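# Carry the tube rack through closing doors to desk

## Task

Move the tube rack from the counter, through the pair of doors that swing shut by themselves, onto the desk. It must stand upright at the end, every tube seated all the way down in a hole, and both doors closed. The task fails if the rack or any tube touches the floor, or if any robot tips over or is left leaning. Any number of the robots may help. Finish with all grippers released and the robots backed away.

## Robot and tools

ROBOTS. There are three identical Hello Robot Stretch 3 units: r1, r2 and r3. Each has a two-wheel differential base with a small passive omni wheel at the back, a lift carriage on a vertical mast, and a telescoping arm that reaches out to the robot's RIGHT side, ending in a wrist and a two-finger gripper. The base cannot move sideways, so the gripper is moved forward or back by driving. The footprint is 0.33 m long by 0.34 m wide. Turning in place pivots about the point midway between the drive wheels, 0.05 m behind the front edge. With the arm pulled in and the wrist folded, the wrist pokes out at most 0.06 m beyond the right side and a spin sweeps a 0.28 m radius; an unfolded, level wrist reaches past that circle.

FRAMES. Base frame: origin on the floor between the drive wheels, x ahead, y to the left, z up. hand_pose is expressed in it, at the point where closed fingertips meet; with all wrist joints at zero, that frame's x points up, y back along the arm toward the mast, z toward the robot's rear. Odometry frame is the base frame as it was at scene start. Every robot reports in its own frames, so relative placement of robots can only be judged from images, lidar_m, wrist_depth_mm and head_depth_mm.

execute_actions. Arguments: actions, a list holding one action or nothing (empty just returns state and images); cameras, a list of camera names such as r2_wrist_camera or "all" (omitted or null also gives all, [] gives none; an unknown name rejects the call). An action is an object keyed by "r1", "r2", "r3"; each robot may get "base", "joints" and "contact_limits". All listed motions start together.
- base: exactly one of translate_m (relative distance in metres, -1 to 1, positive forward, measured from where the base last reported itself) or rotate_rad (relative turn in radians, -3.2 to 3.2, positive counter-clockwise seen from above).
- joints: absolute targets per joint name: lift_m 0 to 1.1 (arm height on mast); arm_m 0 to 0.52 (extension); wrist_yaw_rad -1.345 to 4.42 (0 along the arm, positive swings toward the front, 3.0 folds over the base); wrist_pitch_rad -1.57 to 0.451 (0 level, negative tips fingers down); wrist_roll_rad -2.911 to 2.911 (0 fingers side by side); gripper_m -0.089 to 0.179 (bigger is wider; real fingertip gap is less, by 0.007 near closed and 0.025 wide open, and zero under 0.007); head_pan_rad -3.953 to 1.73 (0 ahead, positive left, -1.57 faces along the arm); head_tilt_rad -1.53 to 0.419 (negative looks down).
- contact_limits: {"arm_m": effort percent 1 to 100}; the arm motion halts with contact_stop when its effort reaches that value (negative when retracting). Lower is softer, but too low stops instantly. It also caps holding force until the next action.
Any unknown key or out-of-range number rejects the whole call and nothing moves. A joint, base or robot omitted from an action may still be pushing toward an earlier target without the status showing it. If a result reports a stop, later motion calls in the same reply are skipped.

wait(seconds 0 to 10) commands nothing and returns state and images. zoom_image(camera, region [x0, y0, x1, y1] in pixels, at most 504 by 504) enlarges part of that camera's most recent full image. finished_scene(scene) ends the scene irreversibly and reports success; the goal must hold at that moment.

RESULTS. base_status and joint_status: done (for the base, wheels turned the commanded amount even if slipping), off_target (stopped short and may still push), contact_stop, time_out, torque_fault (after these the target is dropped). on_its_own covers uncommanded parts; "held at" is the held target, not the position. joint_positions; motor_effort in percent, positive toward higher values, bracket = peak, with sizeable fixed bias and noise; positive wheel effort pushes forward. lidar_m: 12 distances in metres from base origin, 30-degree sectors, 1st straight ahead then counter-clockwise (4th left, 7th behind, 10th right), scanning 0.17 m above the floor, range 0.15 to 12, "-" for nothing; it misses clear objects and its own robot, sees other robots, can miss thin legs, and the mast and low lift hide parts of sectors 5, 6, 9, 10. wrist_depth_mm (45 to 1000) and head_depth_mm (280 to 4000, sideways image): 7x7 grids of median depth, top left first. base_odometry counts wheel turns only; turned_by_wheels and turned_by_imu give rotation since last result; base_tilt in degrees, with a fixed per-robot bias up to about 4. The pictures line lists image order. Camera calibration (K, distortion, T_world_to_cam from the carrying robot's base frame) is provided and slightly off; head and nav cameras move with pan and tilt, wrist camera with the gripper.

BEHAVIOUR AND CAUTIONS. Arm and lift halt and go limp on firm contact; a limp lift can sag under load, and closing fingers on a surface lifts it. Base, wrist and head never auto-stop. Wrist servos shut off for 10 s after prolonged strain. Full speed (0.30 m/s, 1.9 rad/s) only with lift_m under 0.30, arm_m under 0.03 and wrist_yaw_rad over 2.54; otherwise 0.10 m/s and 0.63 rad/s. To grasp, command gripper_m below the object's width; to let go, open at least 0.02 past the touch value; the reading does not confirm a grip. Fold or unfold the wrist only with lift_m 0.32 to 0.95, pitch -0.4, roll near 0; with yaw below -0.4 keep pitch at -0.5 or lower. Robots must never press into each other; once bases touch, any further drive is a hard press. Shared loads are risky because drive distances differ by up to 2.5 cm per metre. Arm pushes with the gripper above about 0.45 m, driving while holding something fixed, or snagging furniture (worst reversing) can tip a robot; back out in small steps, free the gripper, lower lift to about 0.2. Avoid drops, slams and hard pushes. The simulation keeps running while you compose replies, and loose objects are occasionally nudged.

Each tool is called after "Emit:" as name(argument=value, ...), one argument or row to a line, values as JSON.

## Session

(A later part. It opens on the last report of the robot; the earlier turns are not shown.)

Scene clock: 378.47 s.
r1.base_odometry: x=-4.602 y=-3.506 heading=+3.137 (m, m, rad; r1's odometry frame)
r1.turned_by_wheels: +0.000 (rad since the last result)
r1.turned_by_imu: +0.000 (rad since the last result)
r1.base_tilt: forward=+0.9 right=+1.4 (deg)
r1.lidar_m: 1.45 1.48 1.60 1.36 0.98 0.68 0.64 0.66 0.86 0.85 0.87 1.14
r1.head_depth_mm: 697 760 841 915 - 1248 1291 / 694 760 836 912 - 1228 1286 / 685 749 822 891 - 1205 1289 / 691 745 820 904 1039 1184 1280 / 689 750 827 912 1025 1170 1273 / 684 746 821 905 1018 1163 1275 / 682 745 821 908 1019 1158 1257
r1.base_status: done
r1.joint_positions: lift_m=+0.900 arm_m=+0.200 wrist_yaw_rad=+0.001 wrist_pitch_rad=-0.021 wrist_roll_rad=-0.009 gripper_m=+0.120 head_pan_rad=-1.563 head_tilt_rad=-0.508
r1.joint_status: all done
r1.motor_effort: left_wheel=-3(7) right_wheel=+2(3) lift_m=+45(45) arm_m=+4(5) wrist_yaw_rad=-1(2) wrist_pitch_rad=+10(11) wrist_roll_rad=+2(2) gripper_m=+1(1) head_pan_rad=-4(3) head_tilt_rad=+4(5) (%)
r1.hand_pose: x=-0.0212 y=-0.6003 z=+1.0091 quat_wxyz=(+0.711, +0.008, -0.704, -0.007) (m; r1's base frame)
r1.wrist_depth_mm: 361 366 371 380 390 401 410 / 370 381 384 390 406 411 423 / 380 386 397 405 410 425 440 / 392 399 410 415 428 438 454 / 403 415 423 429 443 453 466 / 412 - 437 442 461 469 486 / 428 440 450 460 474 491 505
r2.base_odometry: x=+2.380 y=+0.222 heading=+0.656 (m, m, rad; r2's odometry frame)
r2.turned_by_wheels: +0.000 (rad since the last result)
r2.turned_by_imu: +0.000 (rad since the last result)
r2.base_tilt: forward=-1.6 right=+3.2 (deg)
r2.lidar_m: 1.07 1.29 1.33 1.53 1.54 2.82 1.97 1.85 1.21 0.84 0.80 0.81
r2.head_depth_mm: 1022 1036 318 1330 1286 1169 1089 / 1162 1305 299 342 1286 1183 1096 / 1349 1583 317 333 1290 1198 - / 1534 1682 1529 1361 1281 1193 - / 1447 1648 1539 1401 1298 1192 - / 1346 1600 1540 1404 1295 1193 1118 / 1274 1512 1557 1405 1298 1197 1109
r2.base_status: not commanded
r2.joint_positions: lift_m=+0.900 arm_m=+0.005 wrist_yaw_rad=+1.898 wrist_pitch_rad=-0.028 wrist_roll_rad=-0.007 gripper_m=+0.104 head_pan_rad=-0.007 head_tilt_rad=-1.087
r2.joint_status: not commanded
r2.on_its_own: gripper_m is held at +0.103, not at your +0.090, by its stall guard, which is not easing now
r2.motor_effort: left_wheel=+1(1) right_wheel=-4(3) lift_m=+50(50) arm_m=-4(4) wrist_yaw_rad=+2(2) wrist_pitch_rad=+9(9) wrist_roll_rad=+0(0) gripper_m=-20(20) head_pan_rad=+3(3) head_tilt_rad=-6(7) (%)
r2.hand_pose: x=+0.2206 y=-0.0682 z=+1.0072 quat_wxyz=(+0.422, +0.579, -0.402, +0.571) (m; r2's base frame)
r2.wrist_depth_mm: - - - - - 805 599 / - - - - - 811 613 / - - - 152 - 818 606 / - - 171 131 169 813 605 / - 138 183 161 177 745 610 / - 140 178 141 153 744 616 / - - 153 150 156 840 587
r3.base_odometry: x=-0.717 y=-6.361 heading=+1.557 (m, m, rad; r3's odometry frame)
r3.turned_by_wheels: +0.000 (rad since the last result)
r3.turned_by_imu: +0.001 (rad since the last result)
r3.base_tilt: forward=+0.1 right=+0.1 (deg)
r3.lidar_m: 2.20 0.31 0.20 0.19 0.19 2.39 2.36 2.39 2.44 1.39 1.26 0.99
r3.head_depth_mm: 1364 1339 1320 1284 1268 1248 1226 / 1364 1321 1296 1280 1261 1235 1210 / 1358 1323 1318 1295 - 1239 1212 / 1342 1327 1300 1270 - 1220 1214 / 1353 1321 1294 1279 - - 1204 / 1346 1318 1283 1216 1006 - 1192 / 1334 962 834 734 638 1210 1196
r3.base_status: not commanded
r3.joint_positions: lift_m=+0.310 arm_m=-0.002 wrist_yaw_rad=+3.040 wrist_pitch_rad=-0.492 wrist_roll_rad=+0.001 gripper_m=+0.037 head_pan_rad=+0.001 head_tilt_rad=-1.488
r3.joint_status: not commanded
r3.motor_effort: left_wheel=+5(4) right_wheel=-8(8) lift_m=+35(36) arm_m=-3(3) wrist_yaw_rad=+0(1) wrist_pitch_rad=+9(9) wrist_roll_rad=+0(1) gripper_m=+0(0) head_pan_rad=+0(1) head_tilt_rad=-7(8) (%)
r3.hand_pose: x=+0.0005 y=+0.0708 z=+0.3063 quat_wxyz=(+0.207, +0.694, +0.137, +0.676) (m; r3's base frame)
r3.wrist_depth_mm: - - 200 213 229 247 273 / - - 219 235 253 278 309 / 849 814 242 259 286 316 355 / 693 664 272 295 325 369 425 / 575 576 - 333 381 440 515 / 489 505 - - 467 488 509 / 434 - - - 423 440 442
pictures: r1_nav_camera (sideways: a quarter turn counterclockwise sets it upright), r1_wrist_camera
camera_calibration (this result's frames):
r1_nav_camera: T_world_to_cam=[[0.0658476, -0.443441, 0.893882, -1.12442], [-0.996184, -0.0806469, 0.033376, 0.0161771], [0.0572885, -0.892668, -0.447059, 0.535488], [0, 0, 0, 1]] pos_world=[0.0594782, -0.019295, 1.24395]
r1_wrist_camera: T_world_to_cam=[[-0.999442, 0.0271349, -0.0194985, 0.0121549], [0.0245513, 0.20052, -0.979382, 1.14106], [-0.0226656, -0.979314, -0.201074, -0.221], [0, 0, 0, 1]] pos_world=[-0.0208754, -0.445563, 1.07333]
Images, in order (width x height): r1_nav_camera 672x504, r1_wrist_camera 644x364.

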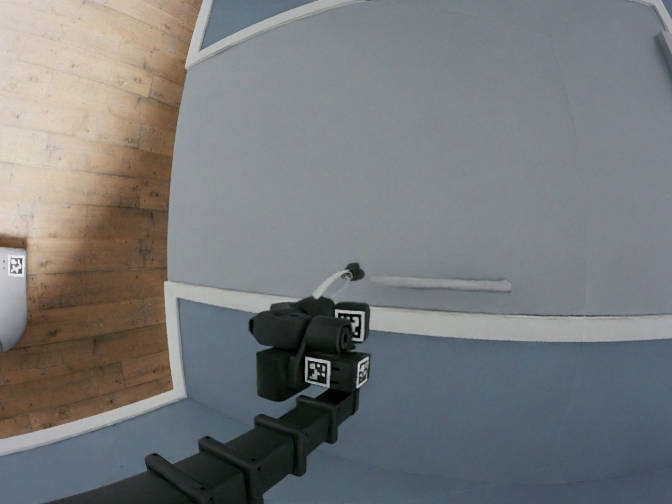

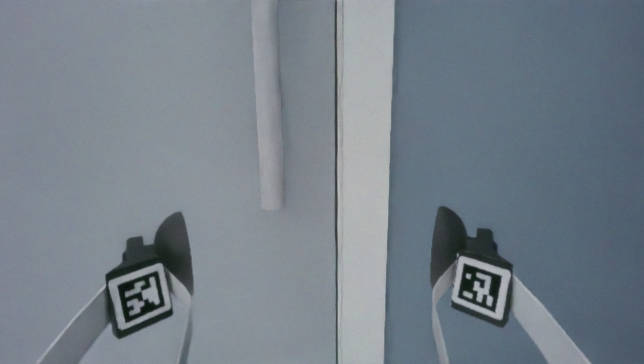

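Emit:
execute_actions(
  actions=[
    {"r1":{"base":{"translate_m":0.045},"joints":{"gripper_m":0.08,"arm_m":0.415}}},
  ],
  cameras=["r1_wrist_camera"],
)

Emit:
execute_actions(
  actions=[
    {"r1":{"joints":{"gripper_m":-0.05}}},
  ],
  cameras=[],
)

Emit:
execute_actions(
  actions=[
    {"r1":{"joints":{"arm_m":0.28}}},
  ],
  cameras=["r1_wrist_camera","r1_nav_camera"],
)

Scene clock: 382.13 s.
r1.base_odometry: x=-4.647 y=-3.506 heading=+3.136 (m, m, rad; r1's odometry frame)
r1.turned_by_wheels: +0.000 (rad since the last result)
r1.turned_by_imu: -0.001 (rad since the last result)
r1.base_tilt: forward=+1.0 right=+1.4 (deg)
r1.lidar_m: 1.40 1.43 1.58 1.37 1.05 0.73 0.69 0.70 0.90 0.85 0.87 1.13
r1.head_depth_mm: 697 758 837 916 - 1210 1261 / 681 749 822 - 1056 1185 1291 / 692 746 807 - 1033 1176 1284 / 688 741 813 930 1028 1176 1276 / 687 750 822 912 1021 1170 1266 / 682 743 818 907 1017 1163 1257 / 680 743 816 904 1011 1153 1249
r1.base_status: done
r1.joint_positions: lift_m=+0.900 arm_m=+0.415 wrist_yaw_rad=+0.001 wrist_pitch_rad=-0.021 wrist_roll_rad=-0.009 gripper_m=+0.080 head_pan_rad=-1.563 head_tilt_rad=-0.508
r1.joint_status: all done
r1.motor_effort: left_wheel=-4(5) right_wheel=+1(5) lift_m=+45(45) arm_m=+4(6) wrist_yaw_rad=+0(1) wrist_pitch_rad=+10(10) wrist_roll_rad=+2(2) gripper_m=+0(79) head_pan_rad=-4(3) head_tilt_rad=+4(4) (%)
r1.hand_pose: x=-0.0213 y=-0.8153 z=+1.0092 quat_wxyz=(+0.711, +0.008, -0.704, -0.007) (m; r1's base frame)
r1.wrist_depth_mm: 173 175 179 116 188 178 195 / 177 181 184 120 193 184 203 / 182 187 190 124 198 190 209 / 188 191 196 128 205 196 216 / 194 198 203 132 211 203 223 / 200 203 212 138 220 211 232 / 207 213 216 219 227 220 241
r2.base_odometry: x=+2.380 y=+0.222 heading=+0.656 (m, m, rad; r2's odometry frame)
r2.turned_by_wheels: +0.000 (rad since the last result)
r2.turned_by_imu: +0.000 (rad since the last result)
r2.base_tilt: forward=-1.6 right=+3.2 (deg)
r2.lidar_m: 1.06 1.29 1.32 1.53 1.55 2.82 1.96 1.86 1.21 0.84 0.80 0.81
r2.head_depth_mm: 1023 1046 318 1335 1290 1167 1097 / 1167 1303 299 342 1287 1185 1102 / 1346 1594 317 333 1273 1188 - / 1536 1689 1511 1366 1292 1194 - / 1439 1659 1543 1401 1284 1182 - / 1358 1599 1545 1402 1287 1193 1112 / 1280 1503 1559 1411 1290 1199 1116
r2.base_status: not commanded
r2.joint_positions: lift_m=+0.900 arm_m=+0.005 wrist_yaw_rad=+1.898 wrist_pitch_rad=-0.028 wrist_roll_rad=-0.007 gripper_m=+0.104 head_pan_rad=-0.007 head_tilt_rad=-1.087
r2.joint_status: not commanded
r2.on_its_own: gripper_m is held at +0.103, not at your +0.090, by its stall guard, which is not easing now
r2.motor_effort: left_wheel=+1(1) right_wheel=-3(3) lift_m=+50(49) arm_m=-4(4) wrist_yaw_rad=+2(2) wrist_pitch_rad=+9(9) wrist_roll_rad=+0(0) gripper_m=-21(20) head_pan_rad=+3(3) head_tilt_rad=-7(6) (%)
r2.hand_pose: x=+0.2206 y=-0.0682 z=+1.0072 quat_wxyz=(+0.422, +0.579, -0.402, +0.571) (m; r2's base frame)
r2.wrist_depth_mm: - - - - - 797 608 / - - - - - 821 613 / - - - 152 - 824 613 / - - 171 130 169 808 617 / - 138 182 161 176 743 617 / - 140 177 140 153 757 613 / - - 153 151 156 852 600
r3.base_odometry: x=-0.717 y=-6.361 heading=+1.557 (m, m, rad; r3's odometry frame)
r3.turned_by_wheels: +0.000 (rad since the last result)
r3.turned_by_imu: +0.001 (rad since the last result)
r3.base_tilt: forward=+0.2 right=+0.0 (deg)
r3.lidar_m: 2.19 0.31 0.20 0.19 0.19 2.39 2.36 2.39 2.44 1.39 1.26 0.98
r3.head_depth_mm: 1367 1329 1313 1295 1268 1246 1228 / 1379 1330 1299 1285 1259 1230 1215 / 1364 1329 1304 1283 - 1230 1208 / 1352 1318 1293 1267 - 1219 1206 / 1352 1335 1295 1267 - - 1205 / 1337 1309 1295 1212 1002 - 1199 / 1331 962 836 731 637 1201 1197
r3.base_status: not commanded
r3.joint_positions: lift_m=+0.310 arm_m=-0.002 wrist_yaw_rad=+3.040 wrist_pitch_rad=-0.492 wrist_roll_rad=+0.001 gripper_m=+0.037 head_pan_rad=+0.001 head_tilt_rad=-1.488
r3.joint_status: not commanded
r3.motor_effort: left_wheel=+4(4) right_wheel=-8(8) lift_m=+35(36) arm_m=-2(2) wrist_yaw_rad=-1(1) wrist_pitch_rad=+9(9) wrist_roll_rad=+0(1) gripper_m=+0(0) head_pan_rad=+1(0) head_tilt_rad=-7(7) (%)
r3.hand_pose: x=+0.0005 y=+0.0708 z=+0.3063 quat_wxyz=(+0.207, +0.694, +0.137, +0.676) (m; r3's base frame)
r3.wrist_depth_mm: - - 199 212 228 250 273 / - - 218 233 255 280 308 / 851 819 243 261 286 314 356 / 692 664 274 294 327 368 421 / 573 568 - 335 378 438 513 / 479 506 - - 470 491 510 / 437 - - - 425 434 439
pictures: r1_wrist_camera
camera_calibration (this result's frames):
r1_wrist_camera: T_world_to_cam=[[-0.999435, 0.0273862, -0.0195049, 0.0181362], [0.0246027, 0.20029, -0.979428, 1.18409], [-0.0229162, -0.979354, -0.20085, -0.431808], [0, 0, 0, 1]] pos_world=[-0.0209013, -0.660551, 1.07335]
Images, in order (width x height): r1_wrist_camera 644x364.

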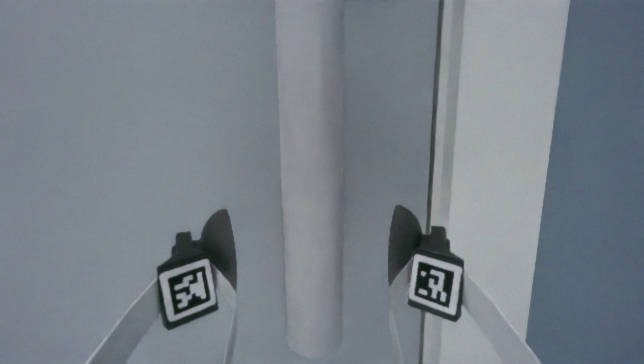

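Scene clock: 383.93 s.
r1.base_odometry: x=-4.647 y=-3.506 heading=+3.137 (m, m, rad; r1's odometry frame)
r1.turned_by_wheels: +0.000 (rad since the last result)
r1.turned_by_imu: +0.001 (rad since the last result)
r1.base_tilt: forward=+0.9 right=+1.5 (deg)
r1.lidar_m: 1.40 1.43 1.58 1.37 1.05 0.73 0.69 0.70 0.90 0.85 0.87 1.13
r1.head_depth_mm: 693 755 834 908 - 1220 1251 / 679 746 813 - 1056 1188 1285 / 687 741 805 - 1029 1178 1275 / 685 740 816 923 1024 1180 1273 / 683 744 819 910 1023 1172 1268 / 679 742 815 903 1016 1158 1252 / 677 741 813 898 1012 1154 1246
r1.base_status: not commanded
r1.joint_positions: lift_m=+0.900 arm_m=+0.416 wrist_yaw_rad=+0.002 wrist_pitch_rad=-0.013 wrist_roll_rad=-0.005 gripper_m=-0.049 head_pan_rad=-1.563 head_tilt_rad=-0.508
r1.joint_status: all done
r1.motor_effort: left_wheel=-2(3) right_wheel=-1(2) lift_m=+45(44) arm_m=-13(12) wrist_yaw_rad=-1(2) wrist_pitch_rad=+6(10) wrist_roll_rad=-1(1) gripper_m=-31(97) head_pan_rad=-2(3) head_tilt_rad=+5(4) (%)
r1.hand_pose: x=-0.0209 y=-0.8168 z=+1.0112 quat_wxyz=(+0.709, +0.006, -0.705, -0.004) (m; r1's base frame)
r1.wrist_depth_mm: 169 172 176 113 185 174 191 / 174 177 181 116 189 180 198 / 178 183 186 120 195 187 204 / 185 188 192 124 201 192 210 / 190 194 198 127 207 197 218 / 196 200 - 131 212 206 226 / 202 206 212 175 223 213 235
r2.base_odometry: x=+2.380 y=+0.222 heading=+0.656 (m, m, rad; r2's odometry frame)
r2.turned_by_wheels: +0.000 (rad since the last result)
r2.turned_by_imu: +0.000 (rad since the last result)
r2.base_tilt: forward=-1.6 right=+3.2 (deg)
r2.lidar_m: 1.07 1.30 1.32 1.53 1.55 2.82 1.97 1.85 1.21 0.84 0.80 0.82
r2.head_depth_mm: 1025 1041 318 1331 1282 1174 1098 / 1164 1310 299 342 1273 1181 1090 / 1346 1591 317 334 1281 1193 - / 1534 1684 1522 1355 1295 1197 - / 1440 1656 1528 1411 1291 1184 - / 1348 1594 1559 1415 1297 1196 1116 / 1279 1498 1558 1415 1291 1196 1113
r2.base_status: not commanded
r2.joint_positions: lift_m=+0.900 arm_m=+0.005 wrist_yaw_rad=+1.898 wrist_pitch_rad=-0.028 wrist_roll_rad=-0.007 gripper_m=+0.104 head_pan_rad=-0.007 head_tilt_rad=-1.087
r2.joint_status: not commanded
r2.on_its_own: gripper_m is held at +0.103, not at your +0.090, by its stall guard, which is not easing now
r2.motor_effort: left_wheel=+0(1) right_wheel=-3(3) lift_m=+49(49) arm_m=-4(4) wrist_yaw_rad=+2(2) wrist_pitch_rad=+9(9) wrist_roll_rad=+0(0) gripper_m=-20(20) head_pan_rad=+3(3) head_tilt_rad=-7(7) (%)
r2.hand_pose: x=+0.2206 y=-0.0682 z=+1.0072 quat_wxyz=(+0.422, +0.579, -0.402, +0.571) (m; r2's base frame)
r2.wrist_depth_mm: - - - - - 816 601 / - - - - - 813 607 / - - - 152 - 811 609 / - - 172 130 170 826 609 / - 138 182 161 177 740 610 / - 140 177 141 153 755 608 / - - 153 150 156 842 592
r3.base_odometry: x=-0.717 y=-6.361 heading=+1.557 (m, m, rad; r3's odometry frame)
r3.turned_by_wheels: +0.000 (rad since the last result)
r3.turned_by_imu: +0.001 (rad since the last result)
r3.base_tilt: forward=+0.1 right=+0.1 (deg)
r3.lidar_m: 2.19 0.31 0.20 0.19 0.19 2.39 2.36 2.39 2.45 1.39 1.26 0.98
r3.head_depth_mm: 1357 1353 1324 1279 1254 1237 1210 / 1359 1333 1313 1294 1260 1243 1216 / 1361 1330 1308 1267 - 1238 1216 / 1351 1330 1305 1276 - 1221 1203 / 1345 1320 1298 1271 - - 1204 / 1340 1313 1286 1211 1006 - 1195 / 1339 963 831 734 638 1207 1196
r3.base_status: not commanded
r3.joint_positions: lift_m=+0.310 arm_m=-0.002 wrist_yaw_rad=+3.040 wrist_pitch_rad=-0.492 wrist_roll_rad=+0.001 gripper_m=+0.037 head_pan_rad=+0.001 head_tilt_rad=-1.488
r3.joint_status: not commanded
r3.motor_effort: left_wheel=+5(4) right_wheel=-9(8) lift_m=+36(36) arm_m=-2(2) wrist_yaw_rad=-1(0) wrist_pitch_rad=+9(9) wrist_roll_rad=+0(0) gripper_m=+1(1) head_pan_rad=+0(1) head_tilt_rad=-7(7) (%)
r3.hand_pose: x=+0.0005 y=+0.0708 z=+0.3063 quat_wxyz=(+0.207, +0.694, +0.137, +0.676) (m; r3's base frame)
r3.wrist_depth_mm: - - 199 212 229 248 272 / - - 218 235 253 278 310 / 851 830 242 259 287 318 354 / 679 660 272 293 326 368 423 / 580 567 - 332 379 440 517 / 488 497 - - 469 490 507 / 433 - - - 422 441 440
pictures: none
No camera images: the call's "cameras" was empty. Leave "cameras" out to get every camera's image.

Scene clock: 390.37 s.
r1.base_odometry: x=-4.647 y=-3.506 heading=+3.137 (m, m, rad; r1's odometry frame)
r1.turned_by_wheels: +0.000 (rad since the last result)
r1.turned_by_imu: +0.381 (rad since the last result)
r1.base_tilt: forward=+0.9 right=+1.3 (deg)
r1.lidar_m: 1.46 1.61 1.37 1.17 0.71 0.63 0.63 0.76 0.83 0.84 1.01 1.46
r1.head_depth_mm: 655 706 757 830 - 1069 1182 / 677 733 798 853 1009 1095 1227 / 702 761 832 - 1061 1153 1254 / 729 792 873 964 1095 1224 1289 / 755 825 906 1012 1137 1299 1291 / 782 860 951 1065 1212 1388 1293 / 817 899 996 1118 1280 1462 1288
r1.base_status: not commanded
r1.joint_positions: lift_m=+0.900 arm_m=+0.280 wrist_yaw_rad=+0.000 wrist_pitch_rad=-0.019 wrist_roll_rad=-0.008 gripper_m=-0.042 head_pan_rad=-1.565 head_tilt_rad=-0.501
r1.joint_status: all done
r1.on_its_own: gripper_m is held at -0.043, not at your -0.050, by its stall guard, which is not easing now
r1.motor_effort: left_wheel=+0(56) right_wheel=+0(41) lift_m=+41(58) arm_m=+0(27) wrist_yaw_rad=+1(47) wrist_pitch_rad=+9(63) wrist_roll_rad=+1(9) gripper_m=-18(32) head_pan_rad=-2(3) head_tilt_rad=+0(4) (%)
r1.hand_pose: x=-0.0215 y=-0.6807 z=+1.0099 quat_wxyz=(+0.710, +0.007, -0.704, -0.007) (m; r1's base frame)
r1.wrist_depth_mm: 421 388 354 330 307 285 267 / 436 395 366 336 314 292 274 / 453 414 380 351 323 298 282 / 473 429 394 358 335 309 288 / 493 448 409 361 343 318 295 / 517 465 430 - 351 327 303 / 547 487 435 400 370 337 312
r2.base_odometry: x=+2.380 y=+0.222 heading=+0.656 (m, m, rad; r2's odometry frame)
r2.turned_by_wheels: +0.000 (rad since the last result)
r2.turned_by_imu: -0.001 (rad since the last result)
r2.base_tilt: forward=-1.6 right=+3.2 (deg)
r2.lidar_m: 1.06 1.29 1.32 1.53 1.54 2.83 1.97 1.86 1.21 0.85 0.80 0.82
r2.head_depth_mm: 1018 1051 319 1333 1293 1171 1095 / 1168 1300 298 343 1271 1182 1098 / 1348 1580 317 333 1278 1189 - / 1531 1687 1511 1370 1285 1195 - / 1446 1659 1534 1405 1281 1195 - / 1356 1603 1545 1406 1295 1193 1122 / 1282 1496 1549 1406 1297 1193 1116
r2.base_status: not commanded
r2.joint_positions: lift_m=+0.900 arm_m=+0.005 wrist_yaw_rad=+1.898 wrist_pitch_rad=-0.028 wrist_roll_rad=-0.007 gripper_m=+0.104 head_pan_rad=-0.007 head_tilt_rad=-1.087
r2.joint_status: not commanded
r2.on_its_own: gripper_m is held at +0.103, not at your +0.090, by its stall guard, which is not easing now
r2.motor_effort: left_wheel=+1(1) right_wheel=-4(3) lift_m=+50(49) arm_m=-4(4) wrist_yaw_rad=+2(2) wrist_pitch_rad=+9(9) wrist_roll_rad=+0(0) gripper_m=-19(21) head_pan_rad=+3(3) head_tilt_rad=-7(7) (%)
r2.hand_pose: x=+0.2206 y=-0.0682 z=+1.0072 quat_wxyz=(+0.422, +0.579, -0.402, +0.571) (m; r2's base frame)
r2.wrist_depth_mm: - - - - - 798 605 / - - - - - 820 609 / - - - 151 - 805 605 / - - 171 131 170 829 609 / - 139 183 161 176 743 609 / - 141 177 141 153 741 615 / - - 153 151 156 835 593
r3.base_odometry: x=-0.717 y=-6.361 heading=+1.557 (m, m, rad; r3's odometry frame)
r3.turned_by_wheels: +0.000 (rad since the last result)
r3.turned_by_imu: +0.002 (rad since the last result)
r3.base_tilt: forward=+0.1 right=+0.0 (deg)
r3.lidar_m: 2.25 0.31 0.20 0.19 0.19 2.39 2.36 2.39 2.45 1.38 1.26 0.98
r3.head_depth_mm: 1361 1342 1313 1284 1267 1240 1224 / 1366 1334 1306 1285 1252 1226 1214 / 1362 1335 1311 1285 - 1227 1211 / 1349 1327 1301 1281 - 1229 1212 / 1352 1321 1290 1269 - - 1202 / 1346 1320 1286 1214 1003 - 1205 / 1333 959 831 731 639 1215 1200
r3.base_status: not commanded
r3.joint_positions: lift_m=+0.310 arm_m=-0.002 wrist_yaw_rad=+3.040 wrist_pitch_rad=-0.492 wrist_roll_rad=+0.001 gripper_m=+0.037 head_pan_rad=+0.001 head_tilt_rad=-1.488
r3.joint_status: not commanded
r3.motor_effort: left_wheel=+4(5) right_wheel=-8(8) lift_m=+35(36) arm_m=-2(2) wrist_yaw_rad=-1(0) wrist_pitch_rad=+9(9) wrist_roll_rad=+0(0) gripper_m=+0(1) head_pan_rad=+1(0) head_tilt_rad=-7(7) (%)
r3.hand_pose: x=+0.0005 y=+0.0708 z=+0.3063 quat_wxyz=(+0.207, +0.694, +0.137, +0.676) (m; r3's base frame)
r3.wrist_depth_mm: - - 199 213 230 248 273 / - - 218 233 255 276 307 / 841 814 243 259 284 316 357 / 686 668 274 294 326 362 425 / 563 570 - 335 379 437 516 / 485 500 - - 472 491 508 / 432 - - - 421 434 436
pictures: r1_nav_camera (sideways: a quarter turn counterclockwise sets it upright), r1_wrist_camera
camera_calibration (this result's frames):
r1_nav_camera: T_world_to_cam=[[0.0650748, -0.437667, 0.896779, -1.12819], [-0.996318, -0.07877, 0.0338547, 0.0155544], [0.0558222, -0.89568, -0.441181, 0.527848], [0, 0, 0, 1]] pos_world=[0.0594484, -0.019764, 1.24409]
r1_wrist_camera: T_world_to_cam=[[-0.999404, 0.0280286, -0.02014, 0.0153696], [0.0253023, 0.198119, -0.979851, 1.15677], [-0.0234737, -0.979777, -0.19871, -0.302286], [0, 0, 0, 1]] pos_world=[-0.0210043, -0.525782, 1.07371]
Images, in order (width x height): r1_nav_camera 672x504, r1_wrist_camera 644x364.

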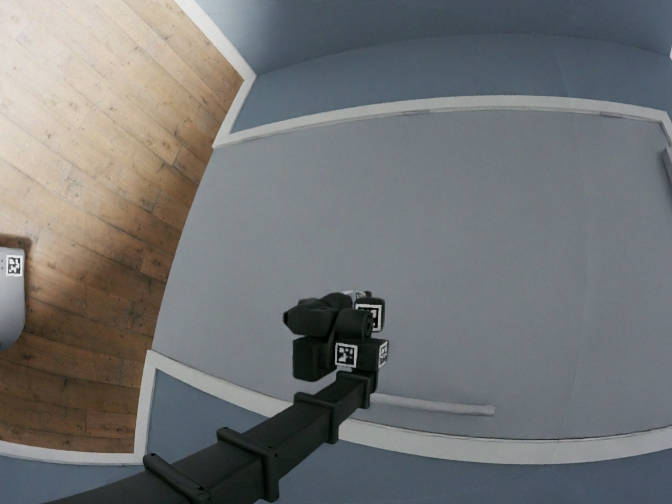

